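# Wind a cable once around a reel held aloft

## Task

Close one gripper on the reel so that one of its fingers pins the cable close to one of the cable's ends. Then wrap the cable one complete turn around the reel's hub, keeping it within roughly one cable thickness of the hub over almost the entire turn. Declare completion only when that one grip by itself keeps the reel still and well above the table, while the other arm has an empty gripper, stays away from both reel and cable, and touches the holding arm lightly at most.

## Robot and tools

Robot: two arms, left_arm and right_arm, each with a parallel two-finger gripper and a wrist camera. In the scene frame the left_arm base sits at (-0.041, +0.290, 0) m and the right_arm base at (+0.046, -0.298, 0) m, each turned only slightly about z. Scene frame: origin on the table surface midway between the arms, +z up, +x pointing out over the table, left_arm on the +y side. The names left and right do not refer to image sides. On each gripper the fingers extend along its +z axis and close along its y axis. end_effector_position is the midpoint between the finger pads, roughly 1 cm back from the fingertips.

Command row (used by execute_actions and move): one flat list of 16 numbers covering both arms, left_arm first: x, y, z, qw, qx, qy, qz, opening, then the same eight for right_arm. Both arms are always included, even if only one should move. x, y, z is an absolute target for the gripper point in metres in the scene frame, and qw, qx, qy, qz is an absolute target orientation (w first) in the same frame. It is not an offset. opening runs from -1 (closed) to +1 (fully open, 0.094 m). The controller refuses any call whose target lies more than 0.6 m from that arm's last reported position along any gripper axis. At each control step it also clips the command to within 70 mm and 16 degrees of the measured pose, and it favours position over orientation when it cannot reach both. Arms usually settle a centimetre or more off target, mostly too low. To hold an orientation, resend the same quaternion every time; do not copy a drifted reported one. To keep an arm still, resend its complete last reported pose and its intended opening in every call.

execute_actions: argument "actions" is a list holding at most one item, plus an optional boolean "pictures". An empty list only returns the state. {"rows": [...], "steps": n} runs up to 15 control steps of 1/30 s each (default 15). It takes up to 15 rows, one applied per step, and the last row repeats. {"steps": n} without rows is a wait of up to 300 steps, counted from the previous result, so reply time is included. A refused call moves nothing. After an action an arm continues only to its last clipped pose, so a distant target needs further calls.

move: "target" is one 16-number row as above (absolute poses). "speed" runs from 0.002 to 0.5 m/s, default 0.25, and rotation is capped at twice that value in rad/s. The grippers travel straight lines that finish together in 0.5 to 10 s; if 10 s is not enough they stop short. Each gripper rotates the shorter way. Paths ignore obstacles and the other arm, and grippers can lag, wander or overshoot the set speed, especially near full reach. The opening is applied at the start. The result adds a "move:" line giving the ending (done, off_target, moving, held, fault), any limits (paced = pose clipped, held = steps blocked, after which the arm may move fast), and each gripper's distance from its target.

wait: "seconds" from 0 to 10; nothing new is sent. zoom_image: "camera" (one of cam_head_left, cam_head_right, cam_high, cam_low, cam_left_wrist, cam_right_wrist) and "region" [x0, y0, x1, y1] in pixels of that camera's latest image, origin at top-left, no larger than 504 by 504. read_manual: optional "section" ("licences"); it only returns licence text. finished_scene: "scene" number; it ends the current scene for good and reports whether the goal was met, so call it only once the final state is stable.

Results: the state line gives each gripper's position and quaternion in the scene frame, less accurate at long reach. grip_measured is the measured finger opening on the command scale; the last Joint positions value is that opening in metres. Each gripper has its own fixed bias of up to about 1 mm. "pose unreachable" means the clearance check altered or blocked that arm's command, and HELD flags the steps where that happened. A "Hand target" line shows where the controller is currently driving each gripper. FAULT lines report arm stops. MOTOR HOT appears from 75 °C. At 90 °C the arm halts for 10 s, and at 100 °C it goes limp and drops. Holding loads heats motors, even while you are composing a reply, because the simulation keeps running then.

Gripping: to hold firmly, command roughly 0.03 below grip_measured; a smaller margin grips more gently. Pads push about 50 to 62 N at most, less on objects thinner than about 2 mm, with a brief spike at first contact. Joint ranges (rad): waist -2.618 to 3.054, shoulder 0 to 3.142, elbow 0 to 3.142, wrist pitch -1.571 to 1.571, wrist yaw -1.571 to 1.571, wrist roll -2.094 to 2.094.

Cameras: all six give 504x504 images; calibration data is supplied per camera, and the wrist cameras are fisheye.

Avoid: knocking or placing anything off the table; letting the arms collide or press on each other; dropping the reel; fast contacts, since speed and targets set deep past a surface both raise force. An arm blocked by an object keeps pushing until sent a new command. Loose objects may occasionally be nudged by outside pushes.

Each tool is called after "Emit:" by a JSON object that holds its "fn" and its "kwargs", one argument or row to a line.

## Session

Emit:
{"fn": "execute_actions", "kwargs": {
  "actions": []
}}

Scene clock: 0.00 s of 6000.00 s.
left_arm: end_effector_position=(+0.3903, +0.1185, +0.2334) grip_measured=+1.000 end_effector_quat_wxyz=(+0.272, -0.113, +0.714, -0.635) | right_arm: end_effector_position=(+0.4714, -0.2765, +0.2486) grip_measured=+1.000 end_effector_quat_wxyz=(-0.549, +0.700, -0.232, +0.393)
Joint positions: left_arm=[-0.195  1.694  0.895  0.722  0.941 -1.261  0.094] | right_arm=[-0.101  1.477  0.799  0.534 -0.913 -1.988  0.094]
Joint velocities: left_arm=[-0.012 -0.022 -0.012 -0.051 -0.037 -0.037  0.   ] | right_arm=[ 0.007 -0.002 -0.007 -0.022  0.022  0.037  0.   ]
Motor temperatures (°C, as the motors report them): left_arm=[27 30 31 32 28 28] | right_arm=[29 30 29 27 29 28]
Hand target (left_arm): +0.390, +0.118, +0.239; +0.279, -0.107, +0.712, -0.635
Hand target (right_arm): +0.471, -0.276, +0.247; -0.551, +0.701, -0.239, +0.385
camera_calibration (this result's frames):
cam_left_wrist: T_world_to_cam=[[-0.139241, -0.198602, 0.970139, -0.135942], [-0.974231, -0.148071, -0.170141, 0.470022], [0.17744, -0.96883, -0.172867, 0.202532], [0, 0, 0, 1]] pos_world=[0.403044, 0.238818, 0.246863]
cam_right_wrist: T_world_to_cam=[[-0.217792, 0.425263, 0.878475, 0.000179117], [0.134447, -0.878428, 0.458572, -0.373097], [0.96669, 0.217982, 0.13414, -0.326116], [0, 0, 0, 1]] pos_world=[0.365454, -0.256728, 0.21468]

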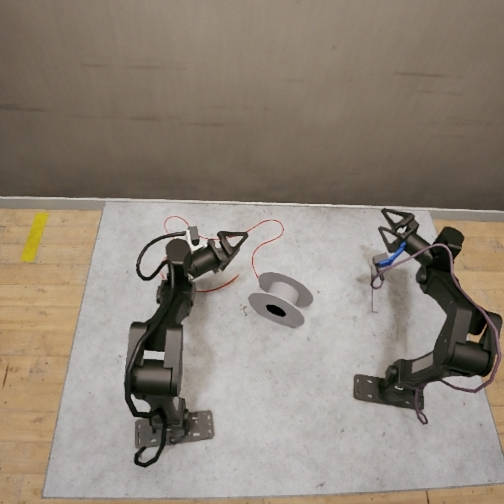

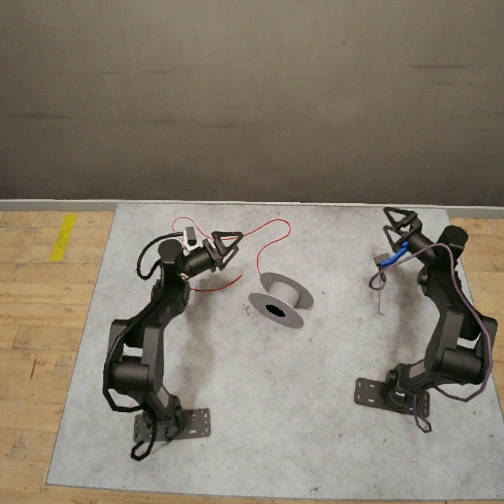

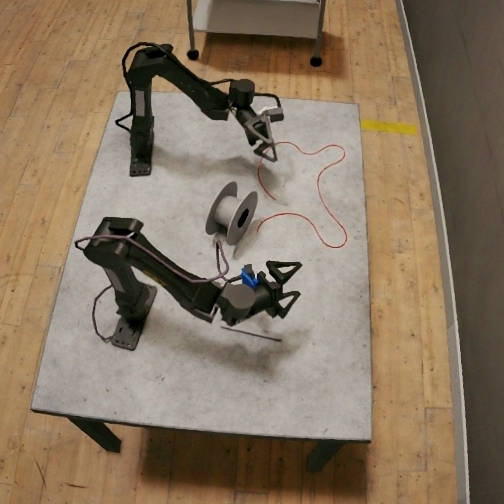

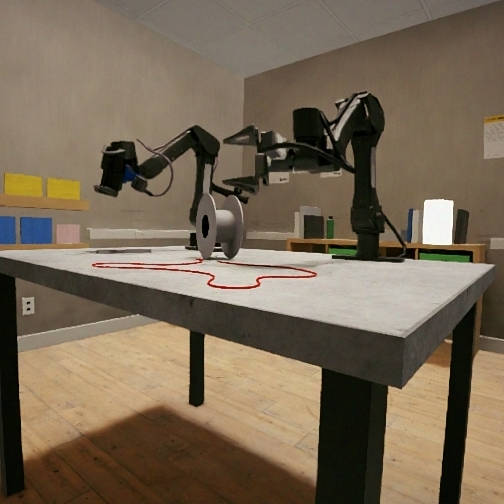

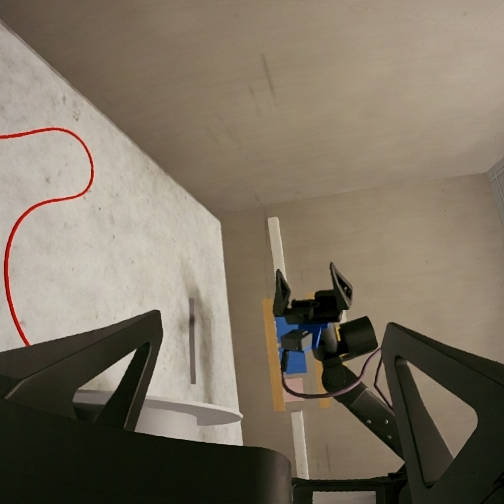

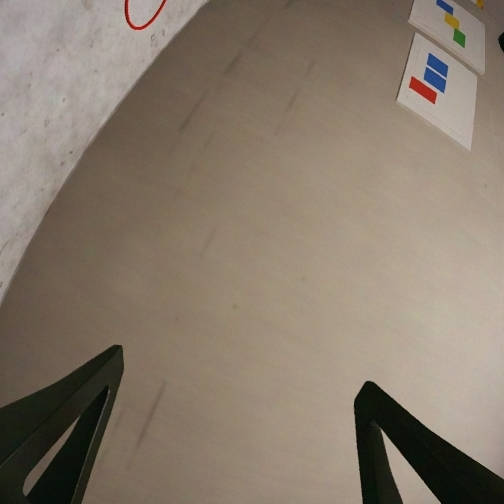

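Emit:
{"fn": "move", "kwargs": {
  "target": [0.2,0.2,0.25,0.35,0.3,0.88,-0.12,1,0.22,-0.1,0.28,0.3,-0.15,0.94,0.05,1]
}}

Scene clock: 17.80 s of 6000.00 s.
left_arm: end_effector_position=(+0.2049, +0.2046, +0.2376) grip_measured=+1.000 end_effector_quat_wxyz=(+0.336, +0.286, +0.888, -0.126) | right_arm: end_effector_position=(+0.2237, -0.1029, +0.2747) grip_measured=+1.000 end_effector_quat_wxyz=(+0.299, -0.150, +0.940, +0.068)
Joint positions: left_arm=[-0.209  0.984  1.099 -1.043  0.383  0.415  0.094] | right_arm=[ 1.278  1.18   1.428 -1.318  0.389  0.672  0.094]
Joint velocities: left_arm=[ 0.007  0.002  0.012 -0.022  0.007 -0.007  0.   ] | right_arm=[-0.007 -0.002  0.002  0.022 -0.051  0.11   0.   ]
Motor temperatures (°C, as the motors report them): left_arm=[27 31 32 34 28 28] | right_arm=[29 31 30 29 29 28]
Hand target (left_arm): +0.201, +0.203, +0.252; +0.352, +0.295, +0.880, -0.122
Hand target (right_arm): +0.221, -0.100, +0.277; +0.295, -0.151, +0.941, +0.070
Off the commanded pose (left_arm): 0.014 m, 3 deg.
Off the commanded pose (right_arm): 0.007 m, 2 deg.
After step 180, 6.87 s passed at rest.
move: off_target (left_arm)
camera_calibration (this result's frames):
cam_left_wrist: T_world_to_cam=[[-0.553097, -0.833068, 0.0090722, 0.294251], [-0.788578, 0.519984, -0.328269, 0.16567], [0.268753, -0.188719, -0.944541, 0.324582], [0, 0, 0, 1]] pos_world=[0.206161, 0.22024, 0.358296]
cam_right_wrist: T_world_to_cam=[[0.460423, -0.884518, 0.0750953, -0.216352], [-0.870598, -0.466459, -0.156445, 0.236952], [0.173407, 0.00665304, -0.984828, 0.335061], [0, 0, 0, 1]] pos_world=[0.247801, -0.0830682, 0.383294]

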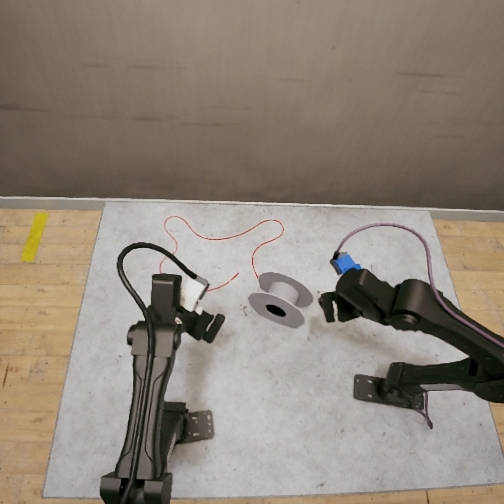

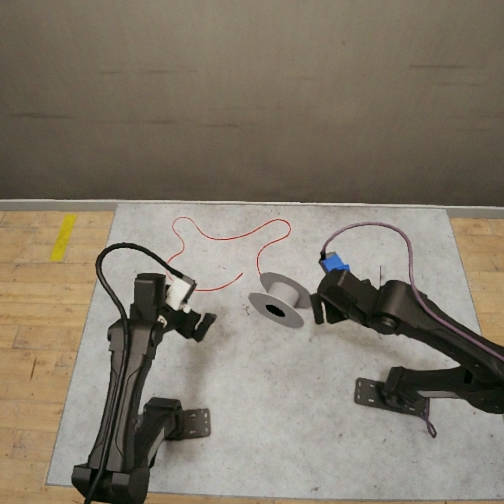

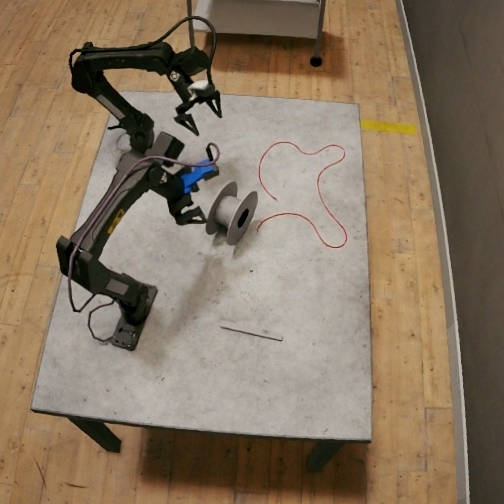

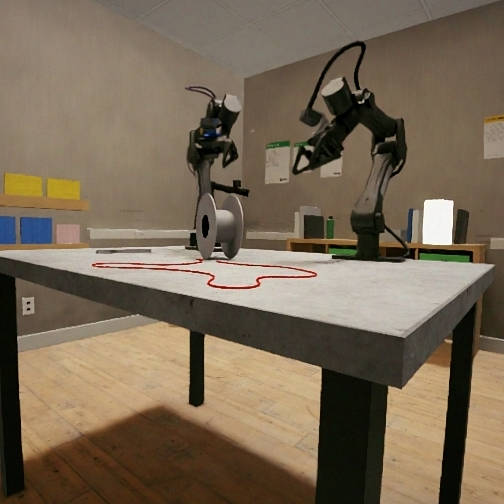

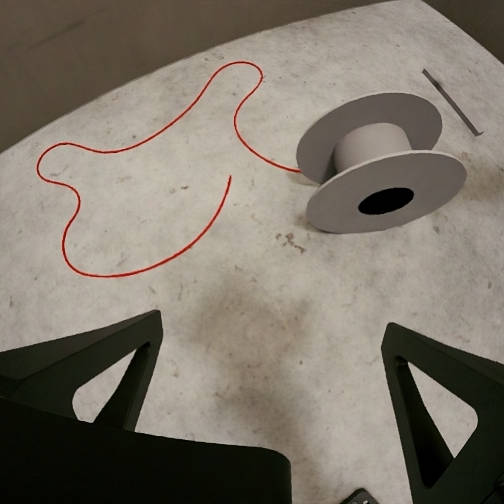

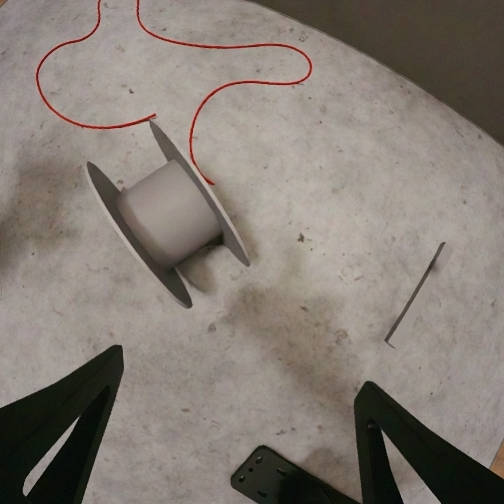

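Emit:
{"fn": "move", "kwargs": {
  "target": [0.4,0.17,0.08,0,0.5,0.866,0,-0.2,0.269,0.012,0.2,0,-0.537,0.843,0,0.2]
}}

Scene clock: 30.13 s of 6000.00 s.
left_arm: end_effector_position=(+0.3967, +0.1706, +0.0711) grip_measured=-0.197 end_effector_quat_wxyz=(-0.005, +0.490, +0.872, -0.003) | right_arm: end_effector_position=(+0.2681, +0.0114, +0.1974) grip_measured=+0.203 end_effector_quat_wxyz=(+0.051, -0.539, +0.841, +0.014)
Joint positions: left_arm=[-0.398  2.343  2.149 -1.388  0.003  0.757  0.038] | right_arm=[ 1.141  1.942  2.024 -1.548  0.012 -0.187  0.057]
Joint velocities: left_arm=[ 0.002 -0.002  0.002 -0.037  0.066 -0.037 -0.   ] | right_arm=[ 0.017 -0.007  0.002 -0.095 -0.007  0.051  0.   ]
Motor temperatures (°C, as the motors report them): left_arm=[27 31 33 33 28 28] | right_arm=[29 31 31 29 29 28]
Hand target (left_arm): +0.399, +0.166, +0.077; -0.000, +0.497, +0.868, +0.000
Hand target (right_arm): +0.270, +0.013, +0.200; +0.050, -0.538, +0.841, +0.021
Off the commanded pose (left_arm): 0.009 m, 1 deg.
Off the commanded pose (right_arm): 0.003 m, 6 deg.
joint sent to its limit (right arm) — the command would take joint 4 (wrist pitch) past its lower limit, so that joint was sent only as far as its limit.
After step 180, 3.53 s passed at rest.
move: off_target (right_arm)
camera_calibration (this result's frames):
cam_left_wrist: T_world_to_cam=[[-0.842399, -0.537305, -0.0408195, 0.44137], [-0.508079, 0.766773, 0.39232, 0.0753844], [-0.179496, 0.35123, -0.918923, 0.193274], [0, 0, 0, 1]] pos_world=[0.444803, 0.111464, 0.166046]
cam_right_wrist: T_world_to_cam=[[0.968813, -0.241996, 0.0532864, -0.269162], [-0.244624, -0.899764, 0.361365, 0.0517086], [-0.0395036, -0.36313, -0.930901, 0.301201], [0, 0, 0, 1]] pos_world=[0.285316, 0.0907645, 0.276045]

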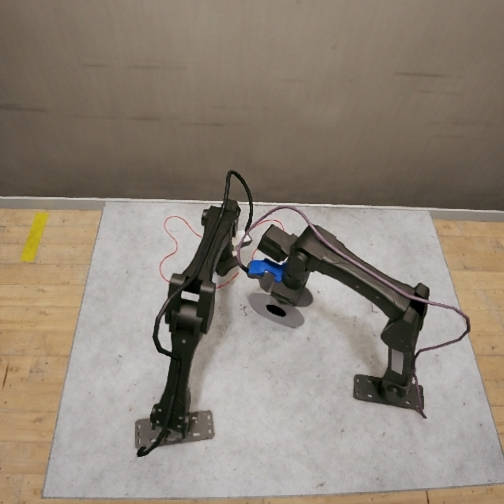

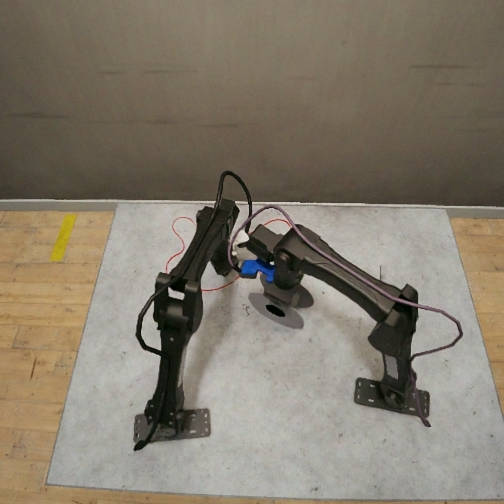

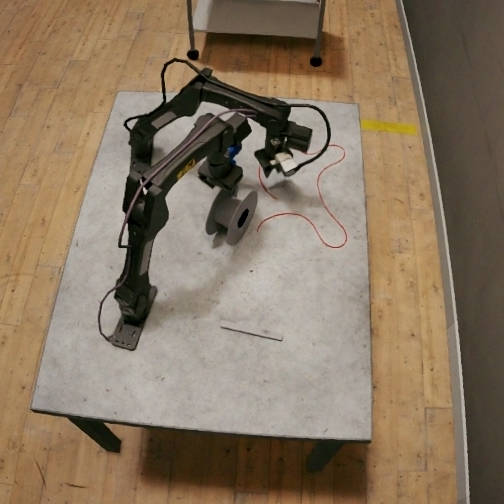

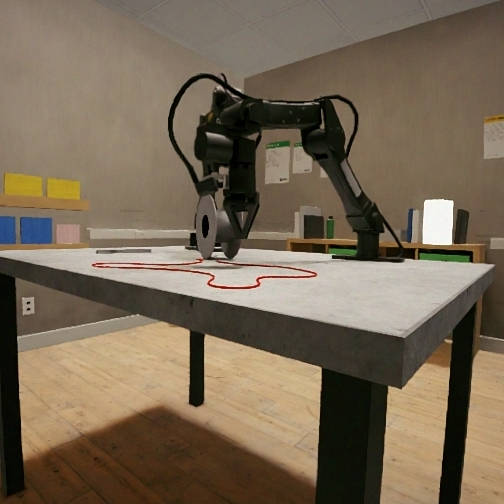

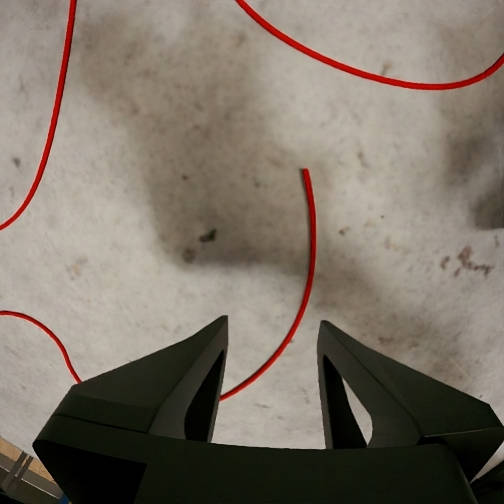

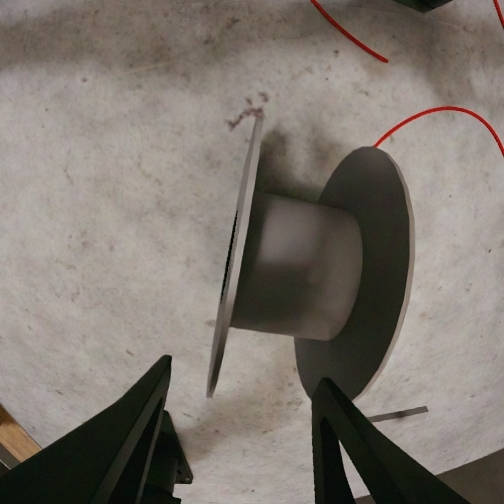

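Emit:
{"fn": "move", "kwargs": {
  "target": [0.4,0.17,0.08,0,0.5,0.866,0,-0.2,0.274,0.026,0.135,0,-0.537,0.843,0,0.2],
  "speed": 0.1
}}

Emit:
{"fn": "move", "kwargs": {
  "target": [0.395,0.142,0.0,0,0.5,0.866,0,-0.3,0.274,0.026,0.135,0,-0.537,0.843,0,-0.98],
  "speed": 0.1
}}

Scene clock: 35.97 s of 6000.00 s.
left_arm: end_effector_position=(+0.3939, +0.1713, +0.0712) grip_measured=-0.197 end_effector_quat_wxyz=(-0.010, +0.497, +0.868, -0.004) | right_arm: end_effector_position=(+0.2754, +0.0228, +0.1472) grip_measured=+0.202 end_effector_quat_wxyz=(+0.010, -0.539, +0.842, -0.001)
Joint positions: left_arm=[-0.398  2.343  2.149 -1.399  0.003  0.773  0.038] | right_arm=[ 1.142  2.049  1.978 -1.483  0.01  -0.186  0.056]
Joint velocities: left_arm=[ 0.012 -0.002  0.002 -0.051  0.037  0.022 -0.001] | right_arm=[-0.012 -0.012  0.002  0.066 -0.095 -0.051 -0.001]
Motor temperatures (°C, as the motors report them): left_arm=[27 32 33 33 28 28] | right_arm=[29 31 31 28 29 28]
Hand target (left_arm): +0.400, +0.170, +0.080; +0.001, +0.500, +0.866, +0.000
Hand target (right_arm): +0.274, +0.026, +0.135; -0.000, -0.537, +0.843, +0.001
Off the commanded pose (left_arm): 0.011 m, 1 deg.
Off the commanded pose (right_arm): 0.013 m, 1 deg.
move: off_target (left_arm, right_arm)
camera_calibration (this result's frames):
cam_left_wrist: T_world_to_cam=[[-0.851106, -0.523961, -0.0329208, 0.440046], [-0.491652, 0.773493, 0.399985, 0.0652265], [-0.184112, 0.356615, -0.91593, 0.193245], [0, 0, 0, 1]] pos_world=[0.442173, 0.111201, 0.165396]
cam_right_wrist: T_world_to_cam=[[0.970647, -0.239708, 0.0196307, -0.266435], [-0.224129, -0.871906, 0.435369, 0.0647635], [-0.0872453, -0.426989, -0.900038, 0.268923], [0, 0, 0, 1]] pos_world=[0.296592, 0.107428, 0.219075]

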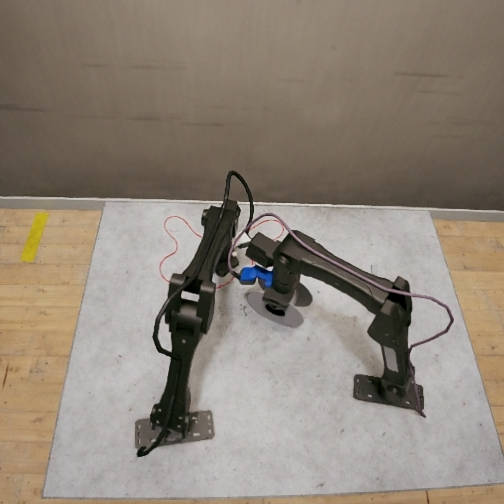

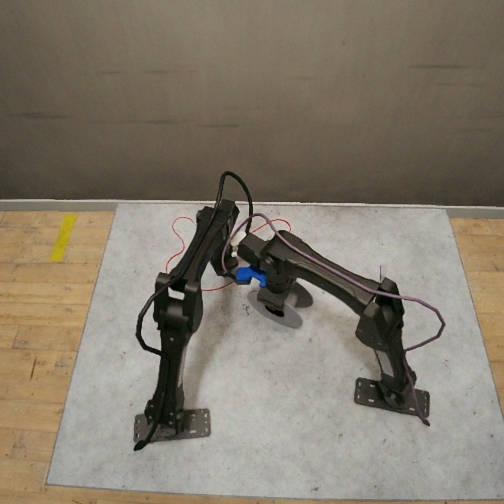

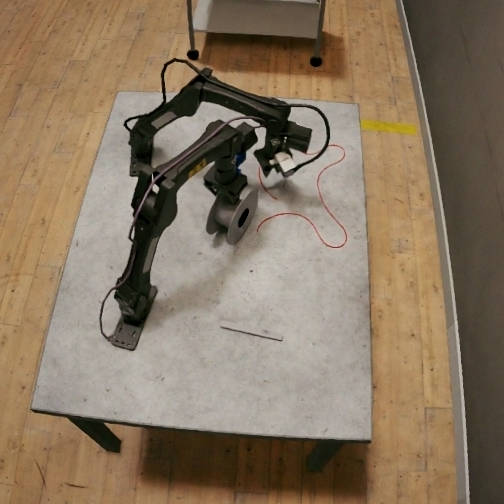

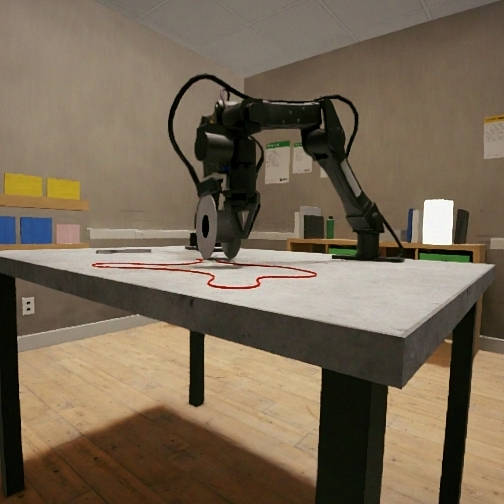

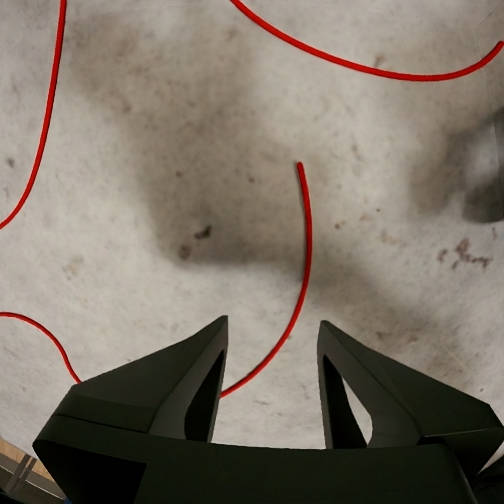

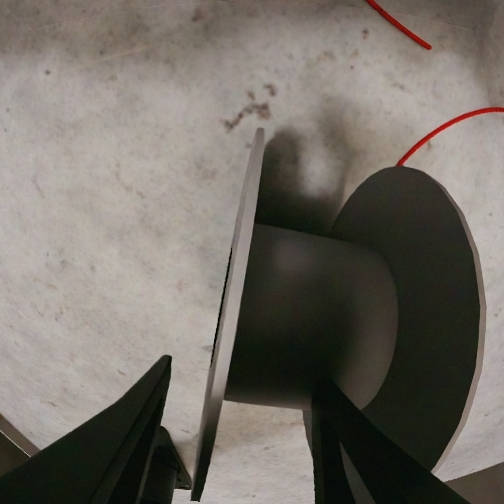

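Scene clock: 37.10 s of 6000.00 s.
left_arm: end_effector_position=(+0.3958, +0.1455, +0.0122) grip_measured=-0.297 end_effector_quat_wxyz=(+0.002, +0.500, +0.866, +0.001) | right_arm: end_effector_position=(+0.2742, +0.0237, +0.1489) grip_measured=-0.959 end_effector_quat_wxyz=(+0.012, -0.540, +0.841, +0.000)
Joint positions: left_arm=[-0.452  2.374  1.97  -1.162 -0.001  0.725  0.033] | right_arm=[ 1.145  2.045  1.979 -1.483  0.009 -0.186  0.002]
Joint velocities: left_arm=[ 0.002 -0.017 -0.007  0.037  0.037 -0.125 -0.   ] | right_arm=[-0.012 -0.007  0.002 -0.007 -0.022  0.022 -0.001]
Motor temperatures (°C, as the motors report them): left_arm=[27 33 33 33 28 28] | right_arm=[29 31 31 28 29 28]
Hand target (left_arm): +0.394, +0.142, +0.000; -0.001, +0.500, +0.866, -0.000
Hand target (right_arm): +0.274, +0.026, +0.135; +0.000, -0.537, +0.843, +0.000
Off the commanded pose (left_arm): 0.013 m, 0 deg.
Off the commanded pose (right_arm): 0.014 m, 1 deg.
move: off_target (left_arm, right_arm)
camera_calibration (this result's frames):
cam_left_wrist: T_world_to_cam=[[-0.853784, -0.517923, -0.0529969, 0.426536], [-0.496158, 0.77859, 0.384219, 0.11096], [-0.157733, 0.354335, -0.921719, 0.138716], [0, 0, 0, 1]] pos_world=[0.441104, 0.0853683, 0.10783]
cam_right_wrist: T_world_to_cam=[[0.971258, -0.237184, 0.0200237, -0.265396], [-0.22247, -0.874647, 0.430697, 0.0648066], [-0.0846407, -0.422773, -0.902274, 0.2703], [0, 0, 0, 1]] pos_world=[0.295064, 0.108011, 0.221287]

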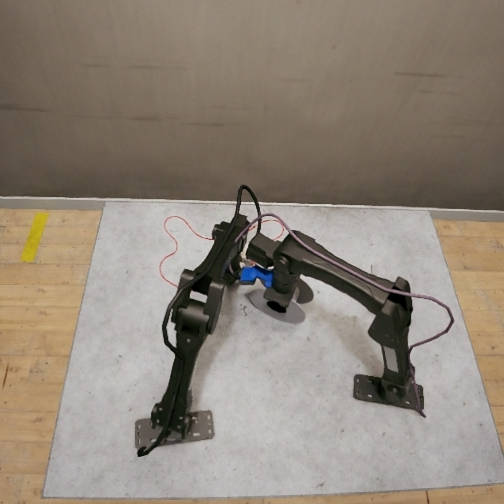

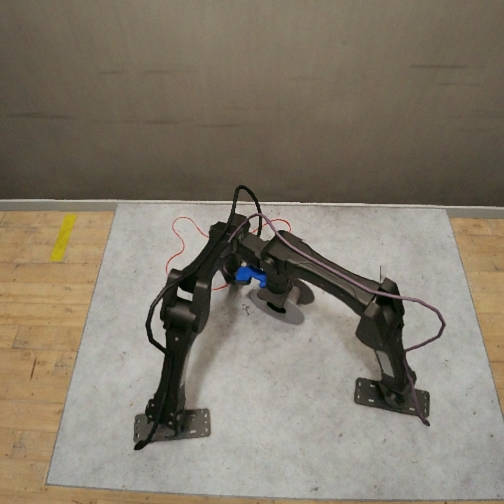

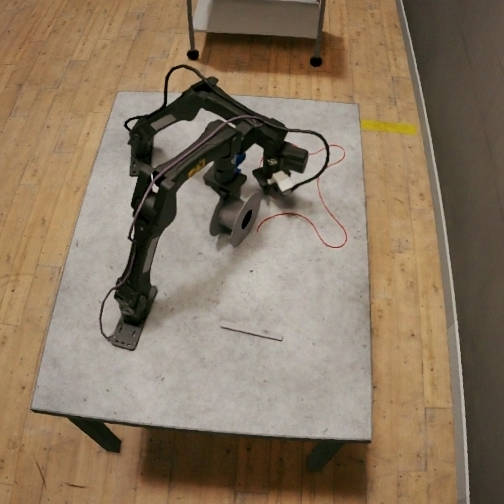

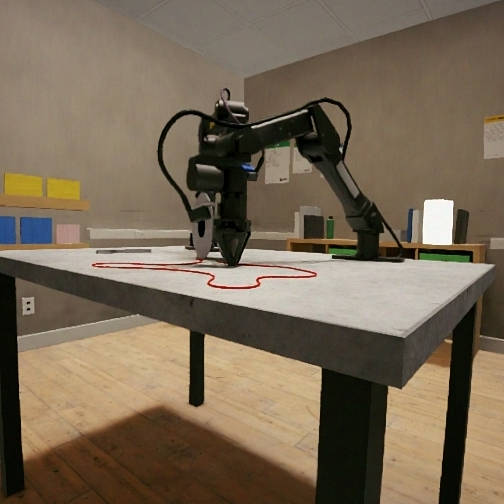

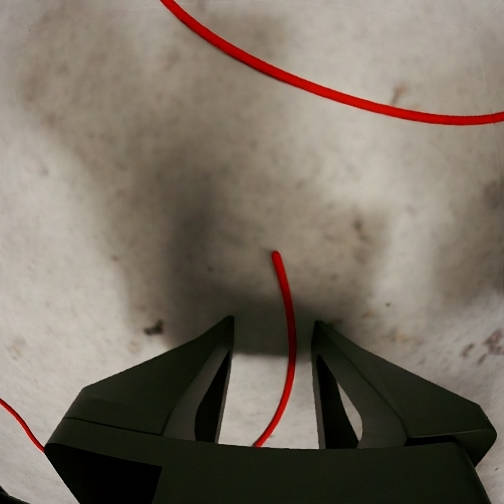

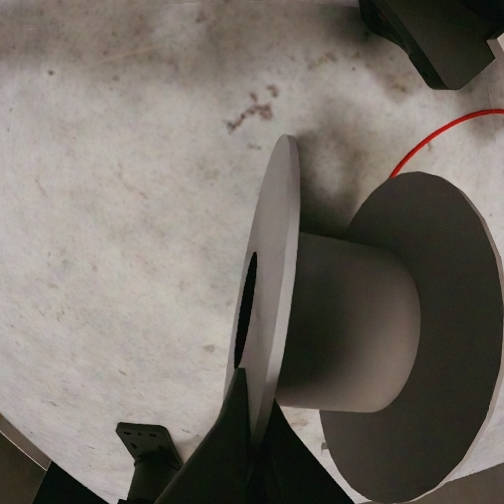

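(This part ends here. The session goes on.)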